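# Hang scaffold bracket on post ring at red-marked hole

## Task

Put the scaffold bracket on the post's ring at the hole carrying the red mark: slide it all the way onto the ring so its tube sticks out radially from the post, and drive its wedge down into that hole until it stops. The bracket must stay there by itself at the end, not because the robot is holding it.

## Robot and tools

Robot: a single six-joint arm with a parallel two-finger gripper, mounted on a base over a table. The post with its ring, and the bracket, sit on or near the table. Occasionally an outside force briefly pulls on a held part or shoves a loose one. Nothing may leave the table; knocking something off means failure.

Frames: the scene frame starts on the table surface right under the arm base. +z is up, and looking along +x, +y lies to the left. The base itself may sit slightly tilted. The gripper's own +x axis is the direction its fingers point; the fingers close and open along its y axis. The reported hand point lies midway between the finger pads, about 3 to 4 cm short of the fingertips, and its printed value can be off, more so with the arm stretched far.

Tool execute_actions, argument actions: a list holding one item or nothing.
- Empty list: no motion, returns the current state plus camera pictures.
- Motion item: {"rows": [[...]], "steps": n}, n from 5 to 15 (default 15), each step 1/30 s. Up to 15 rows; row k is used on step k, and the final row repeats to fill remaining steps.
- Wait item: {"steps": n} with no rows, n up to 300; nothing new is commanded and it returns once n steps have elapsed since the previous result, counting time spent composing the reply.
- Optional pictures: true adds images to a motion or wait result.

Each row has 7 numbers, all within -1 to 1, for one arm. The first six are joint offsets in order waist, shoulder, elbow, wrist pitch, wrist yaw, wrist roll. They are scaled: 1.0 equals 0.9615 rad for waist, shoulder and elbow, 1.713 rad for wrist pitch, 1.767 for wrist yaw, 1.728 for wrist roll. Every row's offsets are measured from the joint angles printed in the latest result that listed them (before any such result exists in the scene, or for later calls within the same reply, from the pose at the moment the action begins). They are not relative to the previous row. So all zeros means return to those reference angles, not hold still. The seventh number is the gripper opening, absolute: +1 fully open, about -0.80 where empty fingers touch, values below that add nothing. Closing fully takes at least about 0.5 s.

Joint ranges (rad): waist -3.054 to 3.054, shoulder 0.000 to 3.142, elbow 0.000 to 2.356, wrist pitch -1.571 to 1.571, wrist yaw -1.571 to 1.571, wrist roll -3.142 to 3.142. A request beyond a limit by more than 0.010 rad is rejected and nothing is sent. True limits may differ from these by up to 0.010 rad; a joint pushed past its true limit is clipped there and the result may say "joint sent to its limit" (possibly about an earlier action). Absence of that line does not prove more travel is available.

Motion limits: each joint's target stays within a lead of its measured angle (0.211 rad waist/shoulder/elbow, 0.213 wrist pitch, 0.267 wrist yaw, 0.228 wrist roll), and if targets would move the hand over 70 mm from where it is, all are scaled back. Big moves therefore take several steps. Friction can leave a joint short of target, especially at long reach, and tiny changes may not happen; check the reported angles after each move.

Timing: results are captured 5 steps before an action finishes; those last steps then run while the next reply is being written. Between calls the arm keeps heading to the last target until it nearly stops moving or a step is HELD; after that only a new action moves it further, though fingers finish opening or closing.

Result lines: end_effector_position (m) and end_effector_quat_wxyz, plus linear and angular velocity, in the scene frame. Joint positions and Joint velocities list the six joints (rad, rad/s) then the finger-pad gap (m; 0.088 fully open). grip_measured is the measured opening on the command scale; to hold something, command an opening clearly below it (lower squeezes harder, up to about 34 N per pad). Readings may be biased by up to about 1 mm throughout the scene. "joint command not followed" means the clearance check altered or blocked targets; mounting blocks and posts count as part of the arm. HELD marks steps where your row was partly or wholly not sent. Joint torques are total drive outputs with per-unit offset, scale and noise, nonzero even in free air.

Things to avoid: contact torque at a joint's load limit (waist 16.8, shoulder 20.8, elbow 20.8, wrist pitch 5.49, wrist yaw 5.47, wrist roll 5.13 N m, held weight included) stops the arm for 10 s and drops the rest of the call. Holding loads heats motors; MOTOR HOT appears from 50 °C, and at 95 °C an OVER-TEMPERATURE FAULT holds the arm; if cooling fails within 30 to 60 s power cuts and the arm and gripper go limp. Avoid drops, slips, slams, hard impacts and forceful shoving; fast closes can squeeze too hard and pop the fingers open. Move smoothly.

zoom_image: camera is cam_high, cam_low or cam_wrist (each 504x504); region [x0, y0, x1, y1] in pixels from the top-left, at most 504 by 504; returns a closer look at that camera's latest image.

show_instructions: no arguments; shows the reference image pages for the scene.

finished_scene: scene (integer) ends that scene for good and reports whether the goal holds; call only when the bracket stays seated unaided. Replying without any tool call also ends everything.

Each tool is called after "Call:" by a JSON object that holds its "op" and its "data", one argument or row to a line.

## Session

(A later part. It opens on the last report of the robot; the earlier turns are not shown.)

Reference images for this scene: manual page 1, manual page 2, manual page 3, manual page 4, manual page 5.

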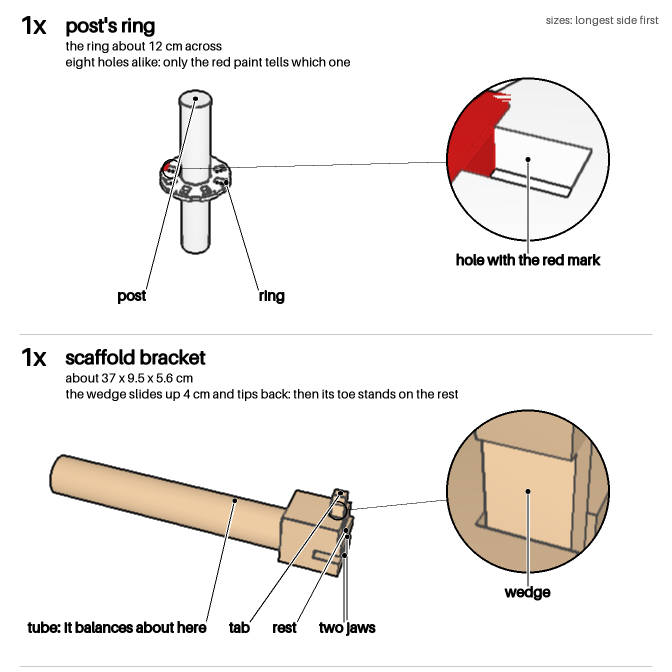

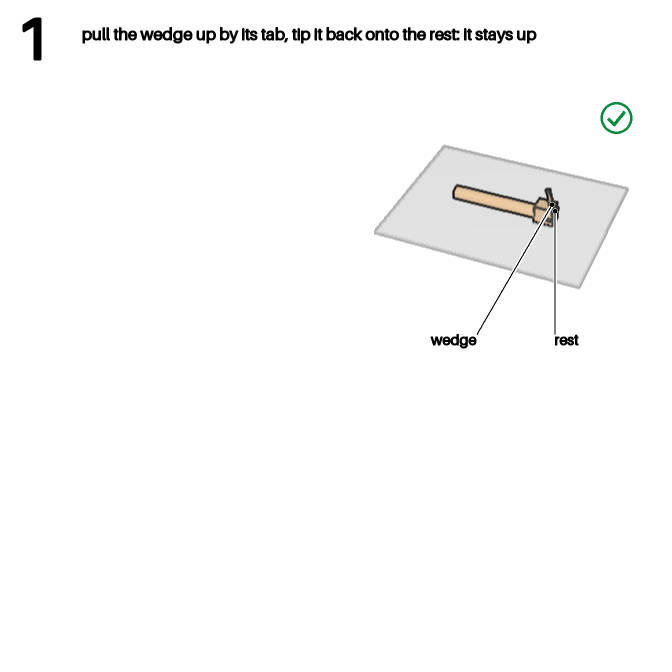

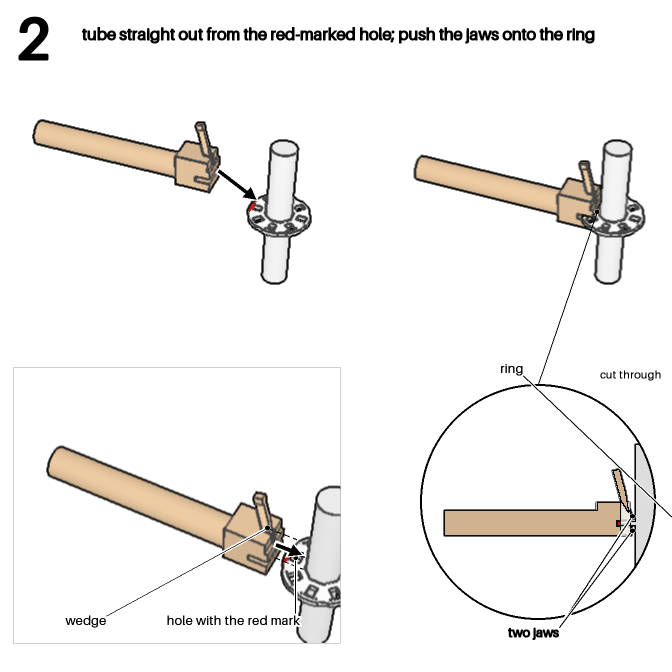

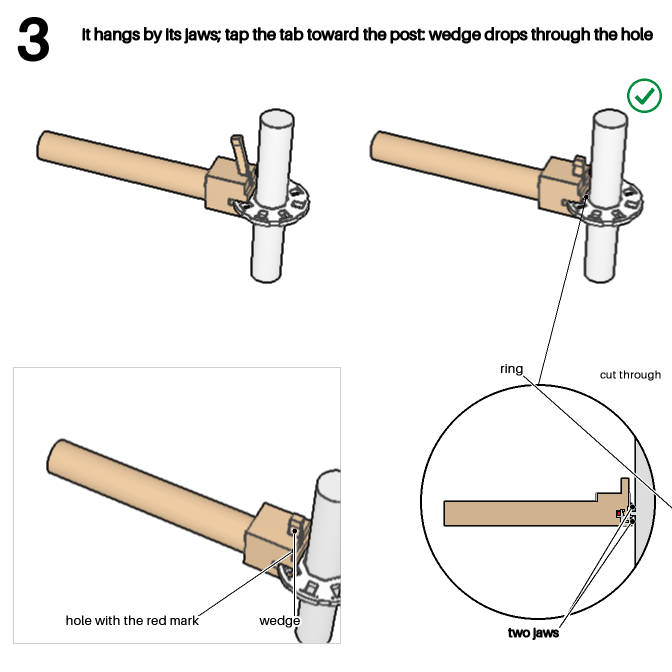

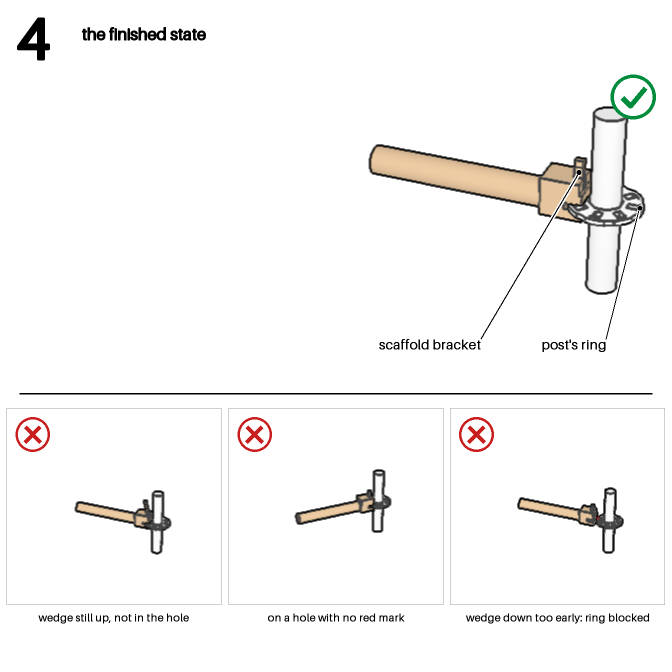

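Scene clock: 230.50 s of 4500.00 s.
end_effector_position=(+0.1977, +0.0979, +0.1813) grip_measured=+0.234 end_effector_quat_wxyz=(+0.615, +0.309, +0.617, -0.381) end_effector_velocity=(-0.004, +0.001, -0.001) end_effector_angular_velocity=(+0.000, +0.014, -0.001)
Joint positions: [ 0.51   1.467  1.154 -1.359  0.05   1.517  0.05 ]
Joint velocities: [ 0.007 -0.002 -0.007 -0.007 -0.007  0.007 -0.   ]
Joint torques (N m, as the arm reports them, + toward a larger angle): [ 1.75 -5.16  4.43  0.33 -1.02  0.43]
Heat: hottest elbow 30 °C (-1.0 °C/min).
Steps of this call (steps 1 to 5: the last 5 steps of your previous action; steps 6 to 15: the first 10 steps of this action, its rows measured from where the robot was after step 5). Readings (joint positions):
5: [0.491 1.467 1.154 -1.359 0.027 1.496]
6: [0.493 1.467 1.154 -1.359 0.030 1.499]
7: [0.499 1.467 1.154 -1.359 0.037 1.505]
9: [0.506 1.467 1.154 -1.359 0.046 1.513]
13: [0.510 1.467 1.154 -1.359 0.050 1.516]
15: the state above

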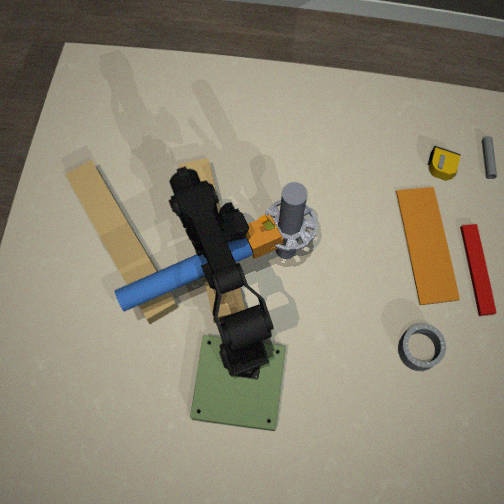

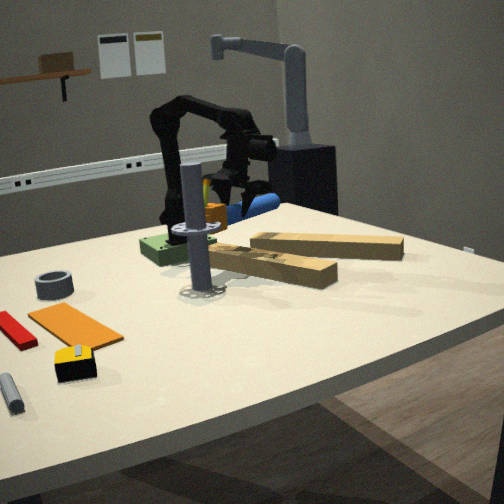

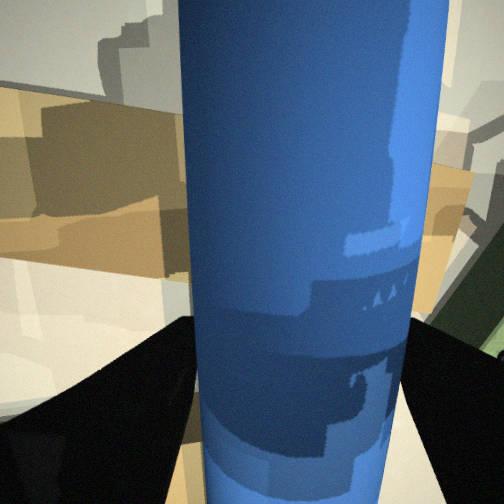

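Call:
{"op": "execute_actions", "data": {
  "actions": [
    {"rows": [[0.01,0,0,0,-0.04,0,-0.8]], "steps": 15}
  ]
}}

Call:
{"op": "execute_actions", "data": {
  "actions": [
    {"rows": [[0.01,0,0,0,-0.03,0,-0.8]], "steps": 15}
  ],
  "pictures": true
}}

Call:
{"op": "zoom_image", "data": {
  "camera": "cam_low",
  "region": [150,100,310,260]
}}

Scene clock: 231.10 s of 4500.00 s.
end_effector_position=(+0.1930, +0.1068, +0.1811) grip_measured=+0.233 end_effector_quat_wxyz=(+0.598, +0.320, +0.635, -0.371) end_effector_velocity=(-0.007, +0.002, -0.001) end_effector_angular_velocity=(+0.021, +0.042, +0.016)
Joint positions: [ 0.516  1.467  1.154 -1.359 -0.008  1.52   0.05 ]
Joint velocities: [-0.002  0.002 -0.002 -0.022 -0.037 -0.022  0.   ]
Joint torques (N m, as the arm reports them, + toward a larger angle): [ 0.41 -5.21  4.43  0.3  -0.49 -0.1 ]
Heat: hottest elbow 30 °C (-1.0 °C/min).
Steps of this call (steps 1 to 5: the last 5 steps of your previous action; steps 6 to 8: the robot went on to your last target; steps 9 to 18: the first 10 steps of this action). Readings (joint positions):
9: [0.511 1.467 1.154 -1.359 0.051 1.518]
10: [0.509 1.467 1.154 -1.358 0.041 1.519]
12: [0.511 1.467 1.154 -1.358 0.007 1.522]
16: [0.516 1.467 1.154 -1.360 -0.006 1.521]
18: the state above

Scene clock: 231.60 s of 4500.00 s.
end_effector_position=(+0.1894, +0.1134, +0.1812) grip_measured=+0.233 end_effector_quat_wxyz=(+0.585, +0.328, +0.648, -0.362) end_effector_velocity=(-0.003, +0.007, +0.001) end_effector_angular_velocity=(+0.054, +0.014, +0.030)
Joint positions: [ 0.52   1.468  1.154 -1.359 -0.051  1.521  0.05 ]
Joint velocities: [-0.002 -0.007 -0.002  0.007 -0.051 -0.037 -0.   ]
Joint torques (N m, as the arm reports them, + toward a larger angle): [ 0.49 -5.31  4.45  0.26 -0.55 -0.08]
Heat: hottest elbow 30 °C (-1.0 °C/min).
Steps of this call (steps 1 to 5: the last 5 steps of your previous action; steps 6 to 15: the first 10 steps of this action, its rows measured from where the robot was after step 5). Readings (joint positions):
5: [0.516 1.467 1.154 -1.359 -0.011 1.519]
6: [0.516 1.467 1.154 -1.359 -0.014 1.519]
7: [0.516 1.467 1.154 -1.359 -0.023 1.520]
9: [0.518 1.467 1.154 -1.360 -0.037 1.521]
13: [0.520 1.467 1.154 -1.359 -0.049 1.522]
15: the state above

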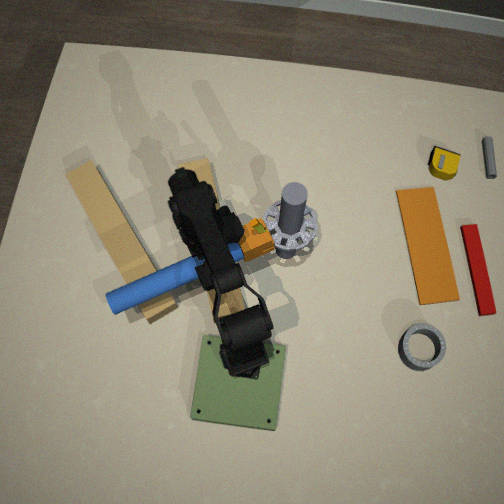

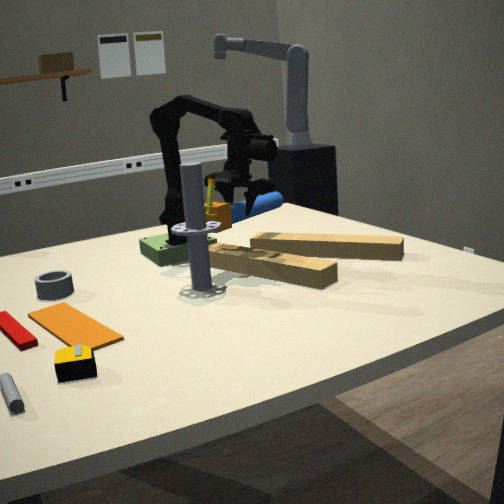

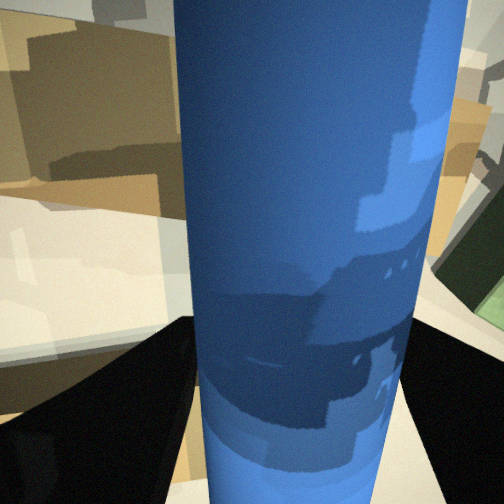

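Region (150, 100, 310, 260) of cam_low's 504x504 image, scaled by 3.150, with more detail than that image has.

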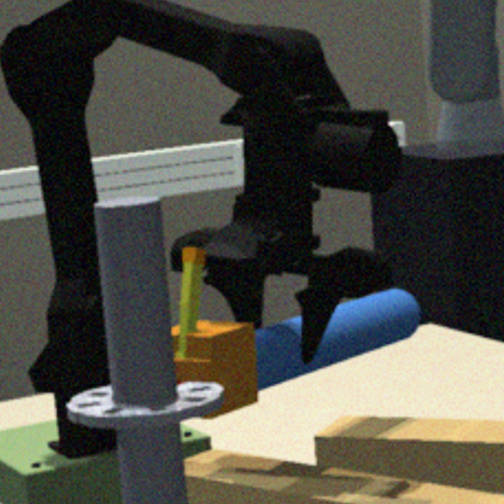

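Call:
{"op": "execute_actions", "data": {
  "actions": [
    {"rows": [[0.015,0.03,0.017,0,0.02,0.008,-0.8]], "steps": 15}
  ]
}}

Call:
{"op": "execute_actions", "data": {
  "actions": [
    {"rows": [[0,0,0,0,0,0,-0.8]], "steps": 10}
  ]
}}

Scene clock: 232.37 s of 4500.00 s.
end_effector_position=(+0.1907, +0.1133, +0.1762) grip_measured=+0.233 end_effector_quat_wxyz=(+0.588, +0.317, +0.644, -0.373) end_effector_velocity=(-0.004, -0.003, +0.000) end_effector_angular_velocity=(-0.018, +0.015, -0.004)
Joint positions: [ 0.533  1.492  1.155 -1.357 -0.029  1.535  0.05 ]
Joint velocities: [ 0.002 -0.002 -0.002 -0.022  0.007  0.007 -0.   ]
Joint torques (N m, as the arm reports them, + toward a larger angle): [ 0.15 -4.84  5.82  0.1   0.47  0.01]
Heat: hottest elbow 30 °C (-1.0 °C/min).
Steps of this call (steps 1 to 5: the last 5 steps of your previous action; steps 6 to 13: the robot went on to your last target; steps 14 to 23: the first 10 steps of this action). Readings (joint positions):
14: [0.522 1.472 1.154 -1.359 -0.053 1.522]
15: [0.526 1.477 1.154 -1.359 -0.045 1.526]
17: [0.532 1.488 1.155 -1.358 -0.030 1.532]
21: [0.533 1.491 1.155 -1.357 -0.029 1.535]
23: the state above

Scene clock: 232.70 s of 4500.00 s.
end_effector_position=(+0.1907, +0.1132, +0.1762) grip_measured=+0.233 end_effector_quat_wxyz=(+0.588, +0.316, +0.644, -0.373) end_effector_velocity=(-0.005, -0.003, +0.001) end_effector_angular_velocity=(-0.001, +0.019, -0.001)
Joint positions: [ 0.533  1.492  1.154 -1.357 -0.028  1.535  0.05 ]
Joint velocities: [-0.007 -0.007 -0.002 -0.022 -0.007 -0.007  0.   ]
Joint torques (N m, as the arm reports them, + toward a larger angle): [-0.04 -5.32  4.52  0.23  0.02  0.  ]
Heat: hottest elbow 30 °C (-1.0 °C/min).
Steps of this call (steps 1 to 5: the last 5 steps of your previous action; steps 6 to 10: the first 5 steps of this action, its rows measured from where the robot was after step 5). Readings (joint positions):
5: [0.533 1.492 1.155 -1.357 -0.028 1.535]
6: [0.533 1.492 1.155 -1.357 -0.028 1.535]
7: [0.533 1.492 1.154 -1.357 -0.028 1.535]
9: [0.533 1.492 1.154 -1.357 -0.028 1.535]
10: the state above

Call:
{"op": "execute_actions", "data": {
  "actions": [
    {"rows": [[0,0,0.04,-0.01,0,0,-0.8]], "steps": 15}
  ]
}}

Call:
{"op": "execute_actions", "data": {
  "actions": [
    {"rows": [[0,0,0,0,0,0,-0.8]], "steps": 10}
  ]
}}

Scene clock: 233.23 s of 4500.00 s.
end_effector_position=(+0.1911, +0.1137, +0.1790) grip_measured=+0.233 end_effector_quat_wxyz=(+0.587, +0.317, +0.645, -0.374) end_effector_velocity=(+0.001, -0.001, +0.001) end_effector_angular_velocity=(-0.007, -0.001, +0.006)
Joint positions: [ 0.532  1.494  1.168 -1.369 -0.03   1.535  0.05 ]
Joint velocities: [-0.002  0.002  0.007 -0.007  0.007 -0.007  0.   ]
Joint torques (N m, as the arm reports them, + toward a larger angle): [ 0.02 -5.71  6.77 -0.1   0.05 -0.02]
Heat: hottest elbow 30 °C (-1.0 °C/min).
Steps of this call (steps 1 to 5: the last 5 steps of your previous action; step 6: the robot went on to your last target; steps 7 to 16: the first 10 steps of this action). Readings (joint positions):
7: [0.533 1.492 1.156 -1.357 -0.028 1.535]
8: [0.533 1.492 1.158 -1.359 -0.029 1.535]
10: [0.532 1.493 1.163 -1.365 -0.030 1.535]
14: [0.532 1.494 1.167 -1.368 -0.030 1.535]
16: the state above

Scene clock: 233.57 s of 4500.00 s.
end_effector_position=(+0.1909, +0.1136, +0.1788) grip_measured=+0.233 end_effector_quat_wxyz=(+0.586, +0.316, +0.645, -0.374) end_effector_velocity=(-0.002, -0.002, +0.000) end_effector_angular_velocity=(-0.008, +0.003, +0.025)
Joint positions: [ 0.532  1.495  1.167 -1.369 -0.03   1.535  0.05 ]
Joint velocities: [ 0.002 -0.002 -0.002 -0.007  0.007 -0.022 -0.   ]
Joint torques (N m, as the arm reports them, + toward a larger angle): [-0.11 -5.45  4.59  0.2  -0.03  0.  ]
Heat: hottest elbow 31 °C (+0.0 °C/min).
Steps of this call (steps 1 to 5: the last 5 steps of your previous action; steps 6 to 10: the first 5 steps of this action, its rows measured from where the robot was after step 5). Readings (joint positions):
5: [0.532 1.494 1.168 -1.369 -0.030 1.535]
6: [0.532 1.495 1.168 -1.369 -0.030 1.535]
7: [0.532 1.495 1.168 -1.369 -0.030 1.535]
9: [0.532 1.495 1.167 -1.369 -0.030 1.535]
10: the state above

One more raise.

Call:
{"op": "execute_actions", "data": {
  "actions": [
    {"rows": [[0,-0.005,0.03,-0.008,0,0,-0.8]], "steps": 15}
  ]
}}

Call:
{"op": "execute_actions", "data": {
  "actions": [
    {"rows": [[-0.05,0,0,0,0,-0.028,-0.8]], "steps": 15}
  ]
}}

Call:
{"op": "execute_actions", "data": {
  "actions": [
    {"rows": [[-0.05,0,0,0,0,-0.028,-0.8]], "steps": 15}
  ],
  "pictures": true
}}

Call:
{"op": "zoom_image", "data": {
  "camera": "cam_low",
  "region": [150,100,310,260]
}}

Scene clock: 234.13 s of 4500.00 s.
end_effector_position=(+0.1910, +0.1138, +0.1802) grip_measured=+0.233 end_effector_quat_wxyz=(+0.586, +0.316, +0.645, -0.374) end_effector_velocity=(+0.002, +0.002, +0.001) end_effector_angular_velocity=(+0.013, -0.007, +0.004)
Joint positions: [ 0.532  1.495  1.173 -1.375 -0.031  1.535  0.05 ]
Joint velocities: [-0.002 -0.002  0.002  0.007 -0.007 -0.007  0.   ]
Joint torques (N m, as the arm reports them, + toward a larger angle): [-0.04 -6.04  6.38 -0.29  0.    0.01]
Heat: hottest elbow 31 °C (+0.0 °C/min).
Steps of this call (steps 1 to 5: the last 5 steps of your previous action; steps 6 to 7: the robot went on to your last target; steps 8 to 17: the first 10 steps of this action). Readings (joint positions):
8: [0.532 1.495 1.168 -1.369 -0.030 1.535]
9: [0.532 1.495 1.168 -1.370 -0.030 1.535]
11: [0.532 1.495 1.170 -1.371 -0.031 1.535]
15: [0.532 1.495 1.173 -1.374 -0.031 1.535]
17: the state above

Scene clock: 234.63 s of 4500.00 s.
end_effector_position=(+0.1944, +0.1083, +0.1799) grip_measured=+0.233 end_effector_quat_wxyz=(+0.582, +0.318, +0.651, -0.369) end_effector_velocity=(-0.001, +0.000, +0.001) end_effector_angular_velocity=(+0.008, +0.006, +0.019)
Joint positions: [ 0.495  1.496  1.172 -1.374 -0.044  1.493  0.05 ]
Joint velocities: [-0.002 -0.002  0.002 -0.007 -0.007 -0.022  0.   ]
Joint torques (N m, as the arm reports them, + toward a larger angle): [-1.08 -5.58  4.54  0.13  0.52 -0.18]
Heat: hottest elbow 31 °C (+0.0 °C/min).
Steps of this call (steps 1 to 5: the last 5 steps of your previous action; steps 6 to 15: the first 10 steps of this action, its rows measured from where the robot was after step 5). Readings (joint positions):
5: [0.532 1.495 1.174 -1.375 -0.031 1.535]
6: [0.529 1.496 1.174 -1.377 -0.034 1.529]
7: [0.519 1.496 1.174 -1.379 -0.038 1.516]
9: [0.504 1.496 1.174 -1.376 -0.042 1.502]
13: [0.496 1.496 1.172 -1.374 -0.044 1.493]
15: the state above

Scene clock: 235.13 s of 4500.00 s.
end_effector_position=(+0.1970, +0.1034, +0.1796) grip_measured=+0.233 end_effector_quat_wxyz=(+0.577, +0.321, +0.658, -0.362) end_effector_velocity=(-0.004, -0.001, +0.002) end_effector_angular_velocity=(-0.002, +0.019, -0.011)
Joint positions: [ 0.46   1.496  1.171 -1.373 -0.059  1.45   0.05 ]
Joint velocities: [-0.002 -0.002  0.002 -0.022 -0.007  0.007 -0.   ]
Joint torques (N m, as the arm reports them, + toward a larger angle): [-1.23 -5.47  4.54  0.16  0.61 -0.17]
Heat: hottest elbow 31 °C (+0.0 °C/min).
Steps of this call (steps 1 to 5: the last 5 steps of your previous action; steps 6 to 15: the first 10 steps of this action, its rows measured from where the robot was after step 5). Readings (joint positions):
5: [0.495 1.496 1.172 -1.374 -0.044 1.493]
6: [0.492 1.496 1.172 -1.375 -0.046 1.486]
7: [0.482 1.496 1.172 -1.376 -0.052 1.473]
9: [0.468 1.496 1.172 -1.373 -0.057 1.459]
13: [0.460 1.496 1.171 -1.373 -0.058 1.450]
15: the state above

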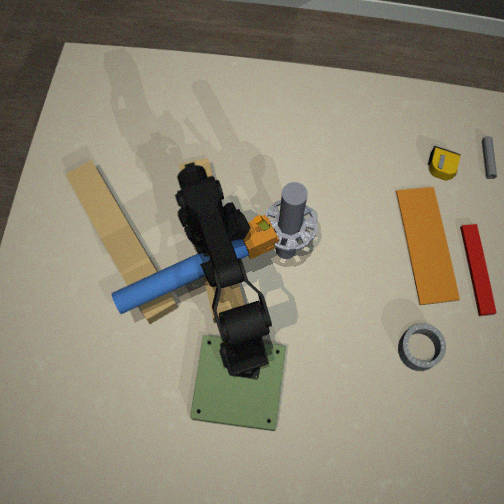

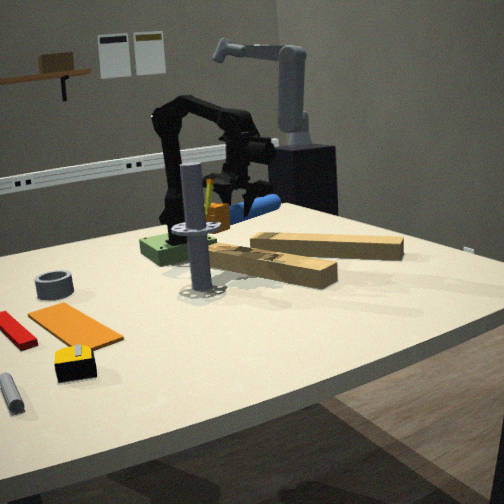

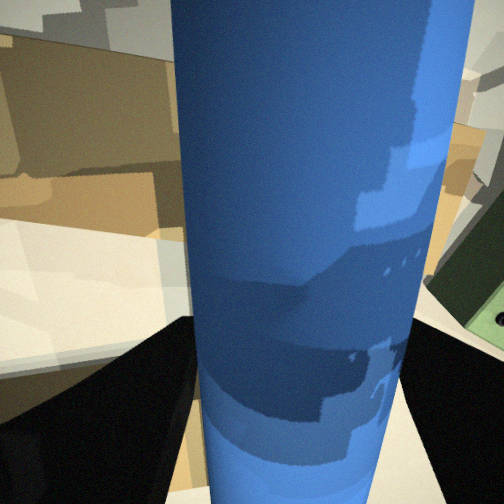

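Region (150, 100, 310, 260) of cam_low's 504x504 image, scaled by 3.150, with more detail than that image has.

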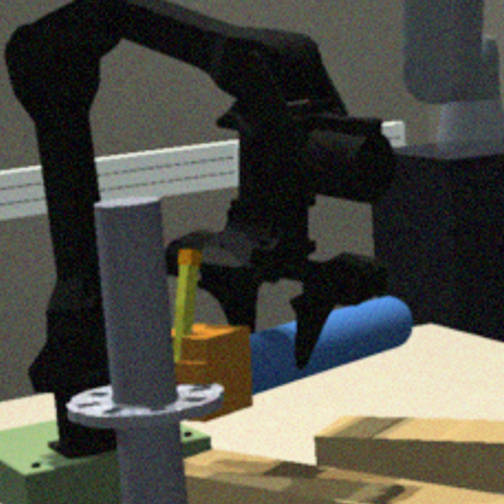

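Call:
{"op": "execute_actions", "data": {
  "actions": [
    {"rows": [[-0.03,0,0,0,0.025,-0.012,-0.8]], "steps": 15}
  ]
}}

Call:
{"op": "execute_actions", "data": {
  "actions": [
    {"rows": [[-0.02,0,0,0,0.012,-0.005,-0.8]], "steps": 15}
  ],
  "pictures": true
}}

Call:
{"op": "zoom_image", "data": {
  "camera": "cam_low",
  "region": [150,100,310,260]
}}

Call:
{"op": "zoom_image", "data": {
  "camera": "cam_high",
  "region": [210,150,350,290]
}}

Scene clock: 235.70 s of 4500.00 s.
end_effector_position=(+0.1974, +0.1021, +0.1796) grip_measured=+0.233 end_effector_quat_wxyz=(+0.578, +0.320, +0.659, -0.361) end_effector_velocity=(-0.001, -0.002, +0.000) end_effector_angular_velocity=(-0.011, +0.004, -0.009)
Joint positions: [ 0.454  1.496  1.171 -1.373 -0.059  1.44   0.05 ]
Joint velocities: [-0.002 -0.002 -0.002 -0.007  0.007  0.007 -0.   ]
Joint torques (N m, as the arm reports them, + toward a larger angle): [-2.39 -5.39  4.4   0.31  1.85 -0.31]
Heat: hottest elbow 31 °C (+0.0 °C/min).
Steps of this call (steps 1 to 5: the last 5 steps of your previous action; steps 6 to 7: the robot went on to your last target; steps 8 to 17: the first 10 steps of this action). Readings (joint positions):
8: [0.459 1.496 1.171 -1.373 -0.058 1.448]
9: [0.456 1.496 1.171 -1.373 -0.059 1.444]
11: [0.454 1.496 1.171 -1.373 -0.059 1.440]
15: [0.454 1.496 1.171 -1.373 -0.059 1.440]
17: the state above

Scene clock: 236.20 s of 4500.00 s.
end_effector_position=(+0.1975, +0.1019, +0.1796) grip_measured=+0.233 end_effector_quat_wxyz=(+0.577, +0.320, +0.659, -0.360) end_effector_velocity=(-0.001, -0.002, +0.000) end_effector_angular_velocity=(+0.006, +0.010, +0.009)
Joint positions: [ 0.452  1.496  1.171 -1.373 -0.06   1.438  0.05 ]
Joint velocities: [-0.012 -0.002 -0.002 -0.007 -0.007 -0.022 -0.   ]
Joint torques (N m, as the arm reports them, + toward a larger angle): [-1.81 -5.41  4.44  0.26  0.93 -0.22]
Heat: hottest elbow 31 °C (+0.0 °C/min).
Steps of this call (steps 1 to 5: the last 5 steps of your previous action; steps 6 to 15: the first 10 steps of this action, its rows measured from where the robot was after step 5). Readings (joint positions):
5: [0.454 1.496 1.171 -1.373 -0.059 1.440]
6: [0.454 1.496 1.171 -1.373 -0.059 1.440]
7: [0.454 1.496 1.171 -1.373 -0.059 1.440]
9: [0.454 1.496 1.171 -1.373 -0.059 1.440]
13: [0.453 1.496 1.171 -1.373 -0.059 1.439]
15: the state above

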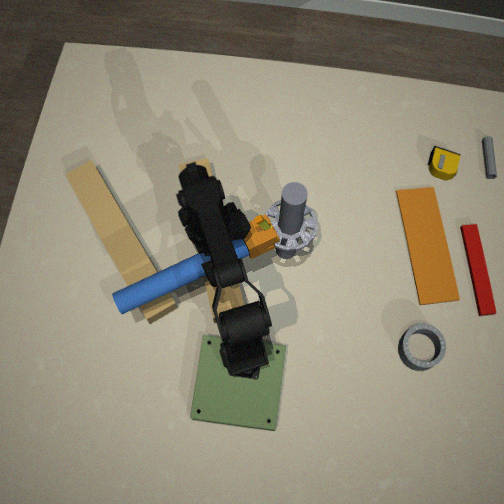

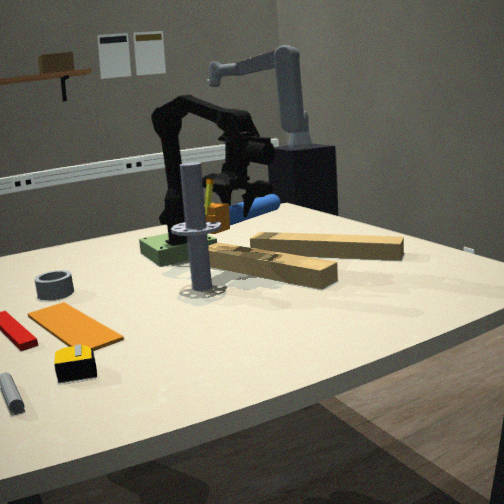

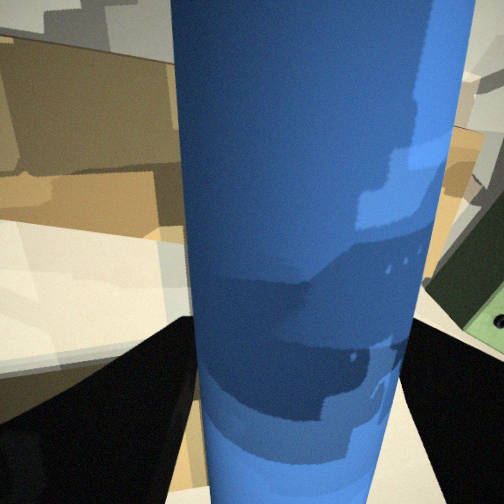

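Region (150, 100, 310, 260) of cam_low's 504x504 image, scaled by 3.150, with more detail than that image has.

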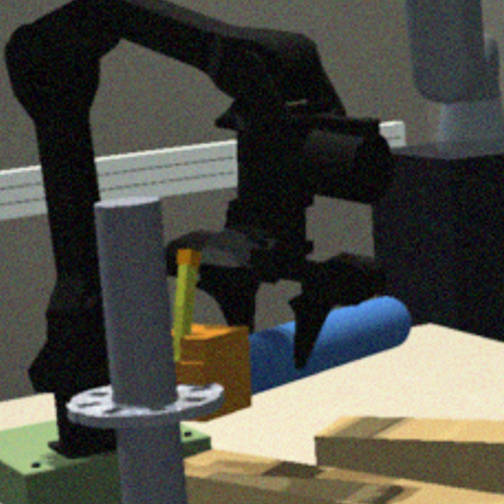

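Region (210, 150, 350, 290) of cam_high's 504x504 image, scaled by 3.600, with more detail than that image has.

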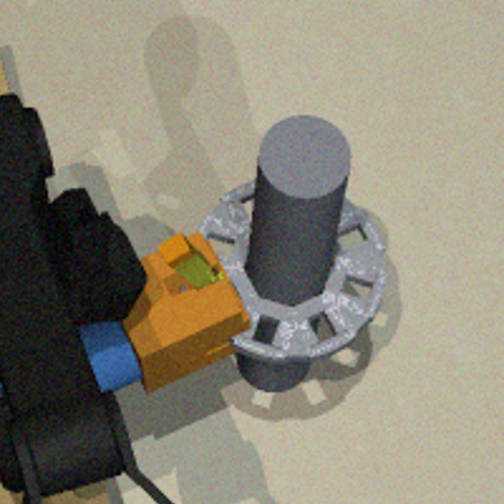

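Call:
{"op": "execute_actions", "data": {
  "actions": [
    {"rows": [[0.005,0,0.035,-0.01,0,0,-0.8]], "steps": 15}
  ]
}}

Call:
{"op": "execute_actions", "data": {
  "actions": [
    {"rows": [[-0.03,0,0,0,0.03,-0.01,-0.8]], "steps": 15}
  ]
}}

Call:
{"op": "execute_actions", "data": {
  "actions": [
    {"rows": [[-0.02,0,0,0,0.012,-0.005,-0.8]], "steps": 15}
  ],
  "pictures": true
}}

Call:
{"op": "zoom_image", "data": {
  "camera": "cam_low",
  "region": [150,100,310,260]
}}

Scene clock: 236.80 s of 4500.00 s.
end_effector_position=(+0.1978, +0.1021, +0.1816) grip_measured=+0.233 end_effector_quat_wxyz=(+0.577, +0.319, +0.660, -0.361) end_effector_velocity=(-0.004, -0.001, +0.002) end_effector_angular_velocity=(+0.000, +0.019, +0.004)
Joint positions: [ 0.452  1.499  1.181 -1.384 -0.06   1.437  0.05 ]
Joint velocities: [-0.002 -0.002  0.002 -0.022 -0.007 -0.007 -0.   ]
Joint torques (N m, as the arm reports them, + toward a larger angle): [ 0.5  -5.86  6.47 -0.2  -0.02  0.02]
Heat: hottest elbow 31 °C (+0.0 °C/min).
Steps of this call (steps 1 to 5: the last 5 steps of your previous action; steps 6 to 8: the robot went on to your last target; steps 9 to 18: the first 10 steps of this action). Readings (joint positions):
9: [0.452 1.496 1.172 -1.374 -0.060 1.437]
10: [0.452 1.496 1.174 -1.376 -0.060 1.437]
12: [0.452 1.498 1.177 -1.380 -0.060 1.437]
16: [0.452 1.499 1.180 -1.383 -0.060 1.437]
18: the state above

Scene clock: 237.30 s of 4500.00 s.
end_effector_position=(+0.1987, +0.0999, +0.1815) grip_measured=+0.233 end_effector_quat_wxyz=(+0.578, +0.316, +0.659, -0.361) end_effector_velocity=(-0.003, -0.001, -0.001) end_effector_angular_velocity=(+0.003, +0.014, +0.004)
Joint positions: [ 0.446  1.5    1.182 -1.385 -0.054  1.427  0.05 ]
Joint velocities: [-0.002 -0.002 -0.007 -0.007 -0.007 -0.007 -0.   ]
Joint torques (N m, as the arm reports them, + toward a larger angle): [-2.39 -5.49  4.42  0.29  1.95 -0.23]
Heat: hottest elbow 31 °C (+0.0 °C/min).
Steps of this call (steps 1 to 5: the last 5 steps of your previous action; steps 6 to 15: the first 10 steps of this action, its rows measured from where the robot was after step 5). Readings (joint positions):
5: [0.452 1.499 1.182 -1.384 -0.060 1.437]
6: [0.451 1.500 1.182 -1.385 -0.060 1.436]
7: [0.449 1.500 1.182 -1.386 -0.058 1.432]
9: [0.446 1.500 1.182 -1.385 -0.055 1.428]
13: [0.446 1.500 1.182 -1.385 -0.054 1.427]
15: the state above

Scene clock: 237.80 s of 4500.00 s.
end_effector_position=(+0.1988, +0.0993, +0.1814) grip_measured=+0.233 end_effector_quat_wxyz=(+0.578, +0.316, +0.660, -0.361) end_effector_velocity=(-0.001, +0.000, +0.001) end_effector_angular_velocity=(+0.007, +0.005, +0.004)
Joint positions: [ 0.443  1.5    1.181 -1.385 -0.055  1.423  0.05 ]
Joint velocities: [-0.002 -0.002  0.002 -0.007 -0.007 -0.007 -0.   ]
Joint torques (N m, as the arm reports them, + toward a larger angle): [-1.66 -5.38  4.34  0.23  0.93 -0.15]
Heat: hottest elbow 31 °C (+0.0 °C/min).
Steps of this call (steps 1 to 5: the last 5 steps of your previous action; steps 6 to 15: the first 10 steps of this action, its rows measured from where the robot was after step 5). Readings (joint positions):
5: [0.446 1.500 1.181 -1.385 -0.054 1.427]
6: [0.446 1.500 1.181 -1.385 -0.054 1.427]
7: [0.446 1.500 1.181 -1.385 -0.054 1.427]
9: [0.446 1.500 1.181 -1.385 -0.054 1.427]
13: [0.443 1.500 1.181 -1.385 -0.055 1.423]
15: the state above

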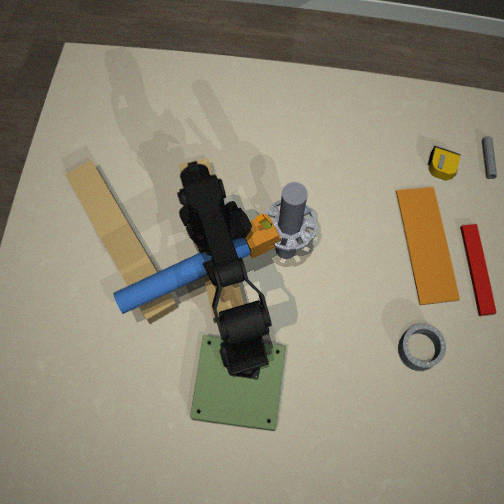

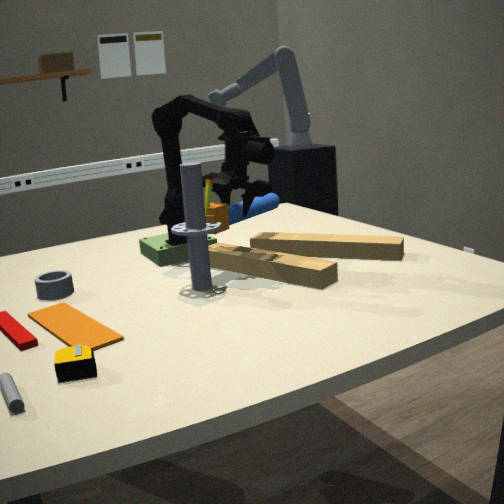

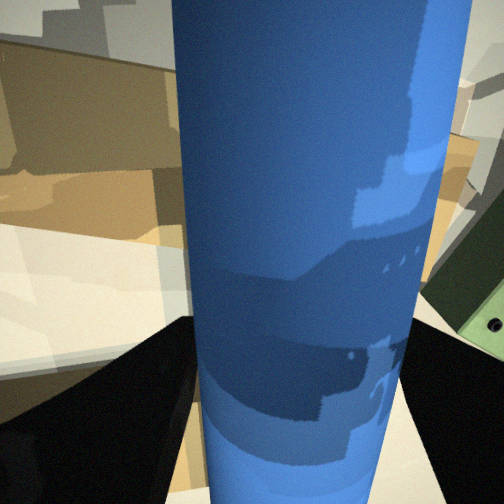

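Region (150, 100, 310, 260) of cam_low's 504x504 image, scaled by 3.150, with more detail than that image has.

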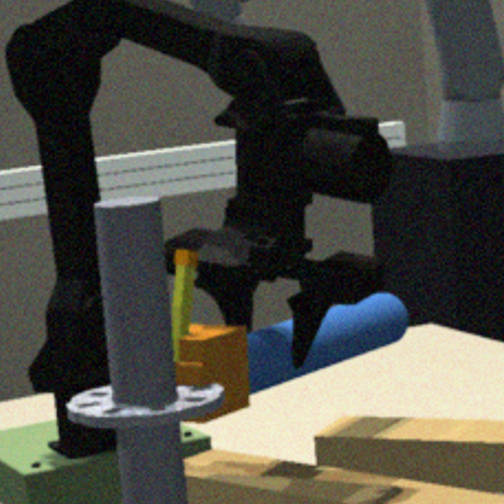

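Call:
{"op": "execute_actions", "data": {
  "actions": [
    {"rows": [[0.04,0,0,0,-0.01,0.022,-0.8]], "steps": 15}
  ]
}}

Call:
{"op": "execute_actions", "data": {
  "actions": [
    {"rows": [[0,-0.02,0,0.025,0,0,-0.8]], "steps": 15}
  ]
}}

Call:
{"op": "execute_actions", "data": {
  "actions": [
    {"rows": [[0,0,0,0,0,0,-0.8]], "steps": 10}
  ]
}}

Scene clock: 238.63 s of 4500.00 s.
end_effector_position=(+0.1950, +0.1071, +0.1812) grip_measured=+0.233 end_effector_quat_wxyz=(+0.576, +0.317, +0.660, -0.362) end_effector_velocity=(-0.008, +0.003, +0.002) end_effector_angular_velocity=(+0.026, +0.031, +0.005)
Joint positions: [ 0.477  1.501  1.181 -1.384 -0.062  1.46   0.05 ]
Joint velocities: [ 0.002 -0.007 -0.002 -0.022 -0.037 -0.007 -0.   ]
Joint torques (N m, as the arm reports them, + toward a larger angle): [ 0.4  -5.52  4.41  0.15 -0.47 -0.02]
Heat: hottest elbow 31 °C (+0.0 °C/min).
Steps of this call (steps 1 to 5: the last 5 steps of your previous action; steps 6 to 15: the robot went on to your last target; steps 16 to 25: the first 10 steps of this action). Readings (joint positions):
16: [0.445 1.500 1.181 -1.384 -0.053 1.426]
17: [0.450 1.500 1.181 -1.384 -0.046 1.432]
19: [0.460 1.501 1.181 -1.381 -0.046 1.449]
23: [0.475 1.501 1.181 -1.384 -0.060 1.458]
25: the state above

Scene clock: 239.13 s of 4500.00 s.
end_effector_position=(+0.1988, +0.1091, +0.1806) grip_measured=+0.233 end_effector_quat_wxyz=(+0.580, +0.327, +0.655, -0.358) end_effector_velocity=(-0.003, +0.001, +0.001) end_effector_angular_velocity=(+0.021, +0.012, +0.017)
Joint positions: [ 0.477  1.498  1.178 -1.36  -0.063  1.469  0.05 ]
Joint velocities: [-0.002 -0.007 -0.002 -0.007 -0.022 -0.022  0.   ]
Joint torques (N m, as the arm reports them, + toward a larger angle): [-0.07 -7.34  4.66  1.57 -0.09 -0.3 ]
Heat: hottest elbow 31 °C (+0.0 °C/min).
Steps of this call (steps 1 to 5: the last 5 steps of your previous action; steps 6 to 15: the first 10 steps of this action, its rows measured from where the robot was after step 5). Readings (joint positions):
5: [0.477 1.501 1.181 -1.384 -0.063 1.460]
6: [0.477 1.500 1.180 -1.382 -0.063 1.462]
7: [0.477 1.499 1.179 -1.373 -0.063 1.466]
9: [0.477 1.498 1.178 -1.361 -0.063 1.469]
13: [0.477 1.498 1.178 -1.360 -0.063 1.469]
15: the state above

Scene clock: 239.47 s of 4500.00 s.
end_effector_position=(+0.1988, +0.1091, +0.1804) grip_measured=+0.233 end_effector_quat_wxyz=(+0.580, +0.327, +0.655, -0.358) end_effector_velocity=(+0.001, +0.000, -0.001) end_effector_angular_velocity=(+0.009, +0.001, -0.001)
Joint positions: [ 0.477  1.498  1.177 -1.36  -0.063  1.469  0.05 ]
Joint velocities: [-0.007  0.002 -0.002  0.007 -0.007 -0.007 -0.   ]
Joint torques (N m, as the arm reports them, + toward a larger angle): [-0.05 -5.57  4.5   0.48 -0.06 -0.02]
Heat: hottest elbow 31 °C (+0.0 °C/min).
Steps of this call (steps 1 to 5: the last 5 steps of your previous action; steps 6 to 10: the first 5 steps of this action, its rows measured from where the robot was after step 5). Readings (joint positions):
5: [0.477 1.498 1.177 -1.360 -0.063 1.469]
6: [0.477 1.498 1.177 -1.360 -0.063 1.469]
7: [0.477 1.498 1.177 -1.360 -0.063 1.469]
9: [0.477 1.498 1.177 -1.360 -0.063 1.469]
10: the state above

Call:
{"op": "execute_actions", "data": {
  "actions": [
    {"rows": [[-0.04,0,0.02,0,0.03,-0.018,-0.8]], "steps": 15}
  ]
}}

Call:
{"op": "execute_actions", "data": {
  "actions": [
    {"rows": [[-0.03,0,0,0,0.025,-0.012,-0.8]], "steps": 15}
  ],
  "pictures": true
}}

Call:
{"op": "zoom_image", "data": {
  "camera": "cam_low",
  "region": [150,100,310,260]
}}

Call:
{"op": "zoom_image", "data": {
  "camera": "cam_high",
  "region": [210,150,350,290]
}}

Scene clock: 240.10 s of 4500.00 s.
end_effector_position=(+0.2005, +0.1036, +0.1798) grip_measured=+0.233 end_effector_quat_wxyz=(+0.583, +0.319, +0.655, -0.359) end_effector_velocity=(-0.002, -0.000, +0.000) end_effector_angular_velocity=(+0.004, +0.010, +0.004)
Joint positions: [ 0.46   1.501  1.177 -1.365 -0.05   1.443  0.05 ]
Joint velocities: [-0.002 -0.002 -0.002 -0.007 -0.007 -0.007 -0.   ]
Joint torques (N m, as the arm reports them, + toward a larger angle): [-2.3  -5.9   6.19  0.63  1.64 -0.14]
Heat: hottest elbow 31 °C (+0.0 °C/min).
Steps of this call (steps 1 to 5: the last 5 steps of your previous action; steps 6 to 9: the robot went on to your last target; steps 10 to 19: the first 10 steps of this action). Readings (joint positions):
10: [0.475 1.498 1.177 -1.361 -0.063 1.466]
11: [0.471 1.499 1.177 -1.363 -0.060 1.456]
13: [0.461 1.501 1.177 -1.365 -0.049 1.445]
17: [0.460 1.501 1.177 -1.365 -0.050 1.443]
19: the state above

Scene clock: 240.60 s of 4500.00 s.
end_effector_position=(+0.2004, +0.1022, +0.1799) grip_measured=+0.233 end_effector_quat_wxyz=(+0.584, +0.317, +0.656, -0.358) end_effector_velocity=(-0.006, +0.002, +0.003) end_effector_angular_velocity=(+0.015, +0.020, +0.007)
Joint positions: [ 0.456  1.501  1.177 -1.368 -0.049  1.432  0.05 ]
Joint velocities: [ 0.002 -0.007  0.002 -0.022 -0.022 -0.007 -0.   ]
Joint torques (N m, as the arm reports them, + toward a larger angle): [-2.45 -5.49  4.42  0.48  1.8  -0.3 ]
Heat: hottest elbow 31 °C (+0.0 °C/min).
Steps of this call (steps 1 to 5: the last 5 steps of your previous action; steps 6 to 15: the first 10 steps of this action, its rows measured from where the robot was after step 5). Readings (joint positions):
5: [0.460 1.501 1.177 -1.365 -0.050 1.443]
6: [0.460 1.501 1.177 -1.366 -0.049 1.441]
7: [0.459 1.501 1.177 -1.366 -0.049 1.438]
9: [0.457 1.501 1.177 -1.368 -0.049 1.434]
13: [0.456 1.501 1.177 -1.368 -0.049 1.432]
15: the state above

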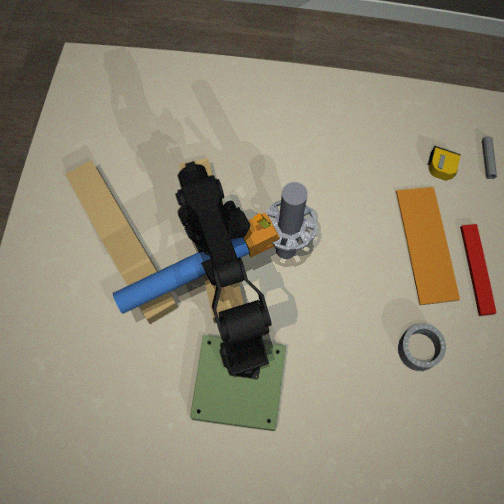

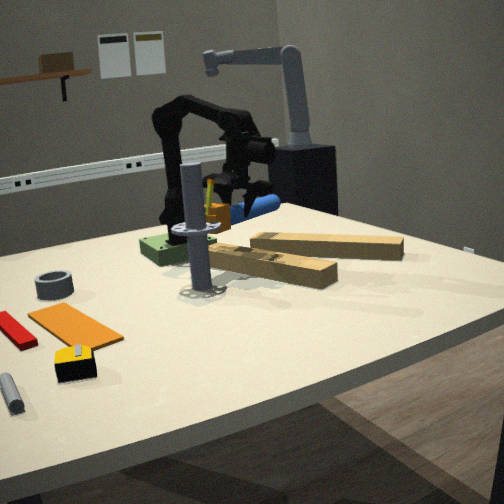

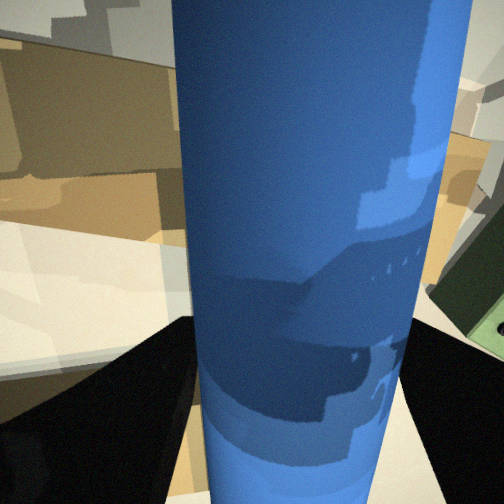

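Region (150, 100, 310, 260) of cam_low's 504x504 image, scaled by 3.150, with more detail than that image has.

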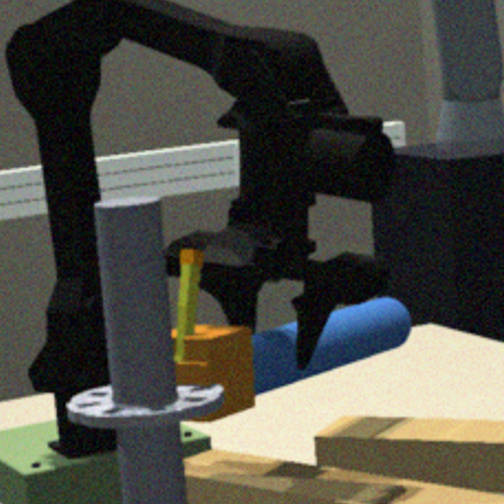

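Region (210, 150, 350, 290) of cam_high's 504x504 image, scaled by 3.600, with more detail than that image has.

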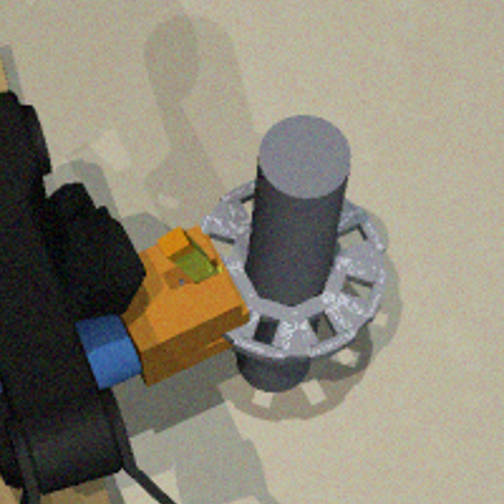

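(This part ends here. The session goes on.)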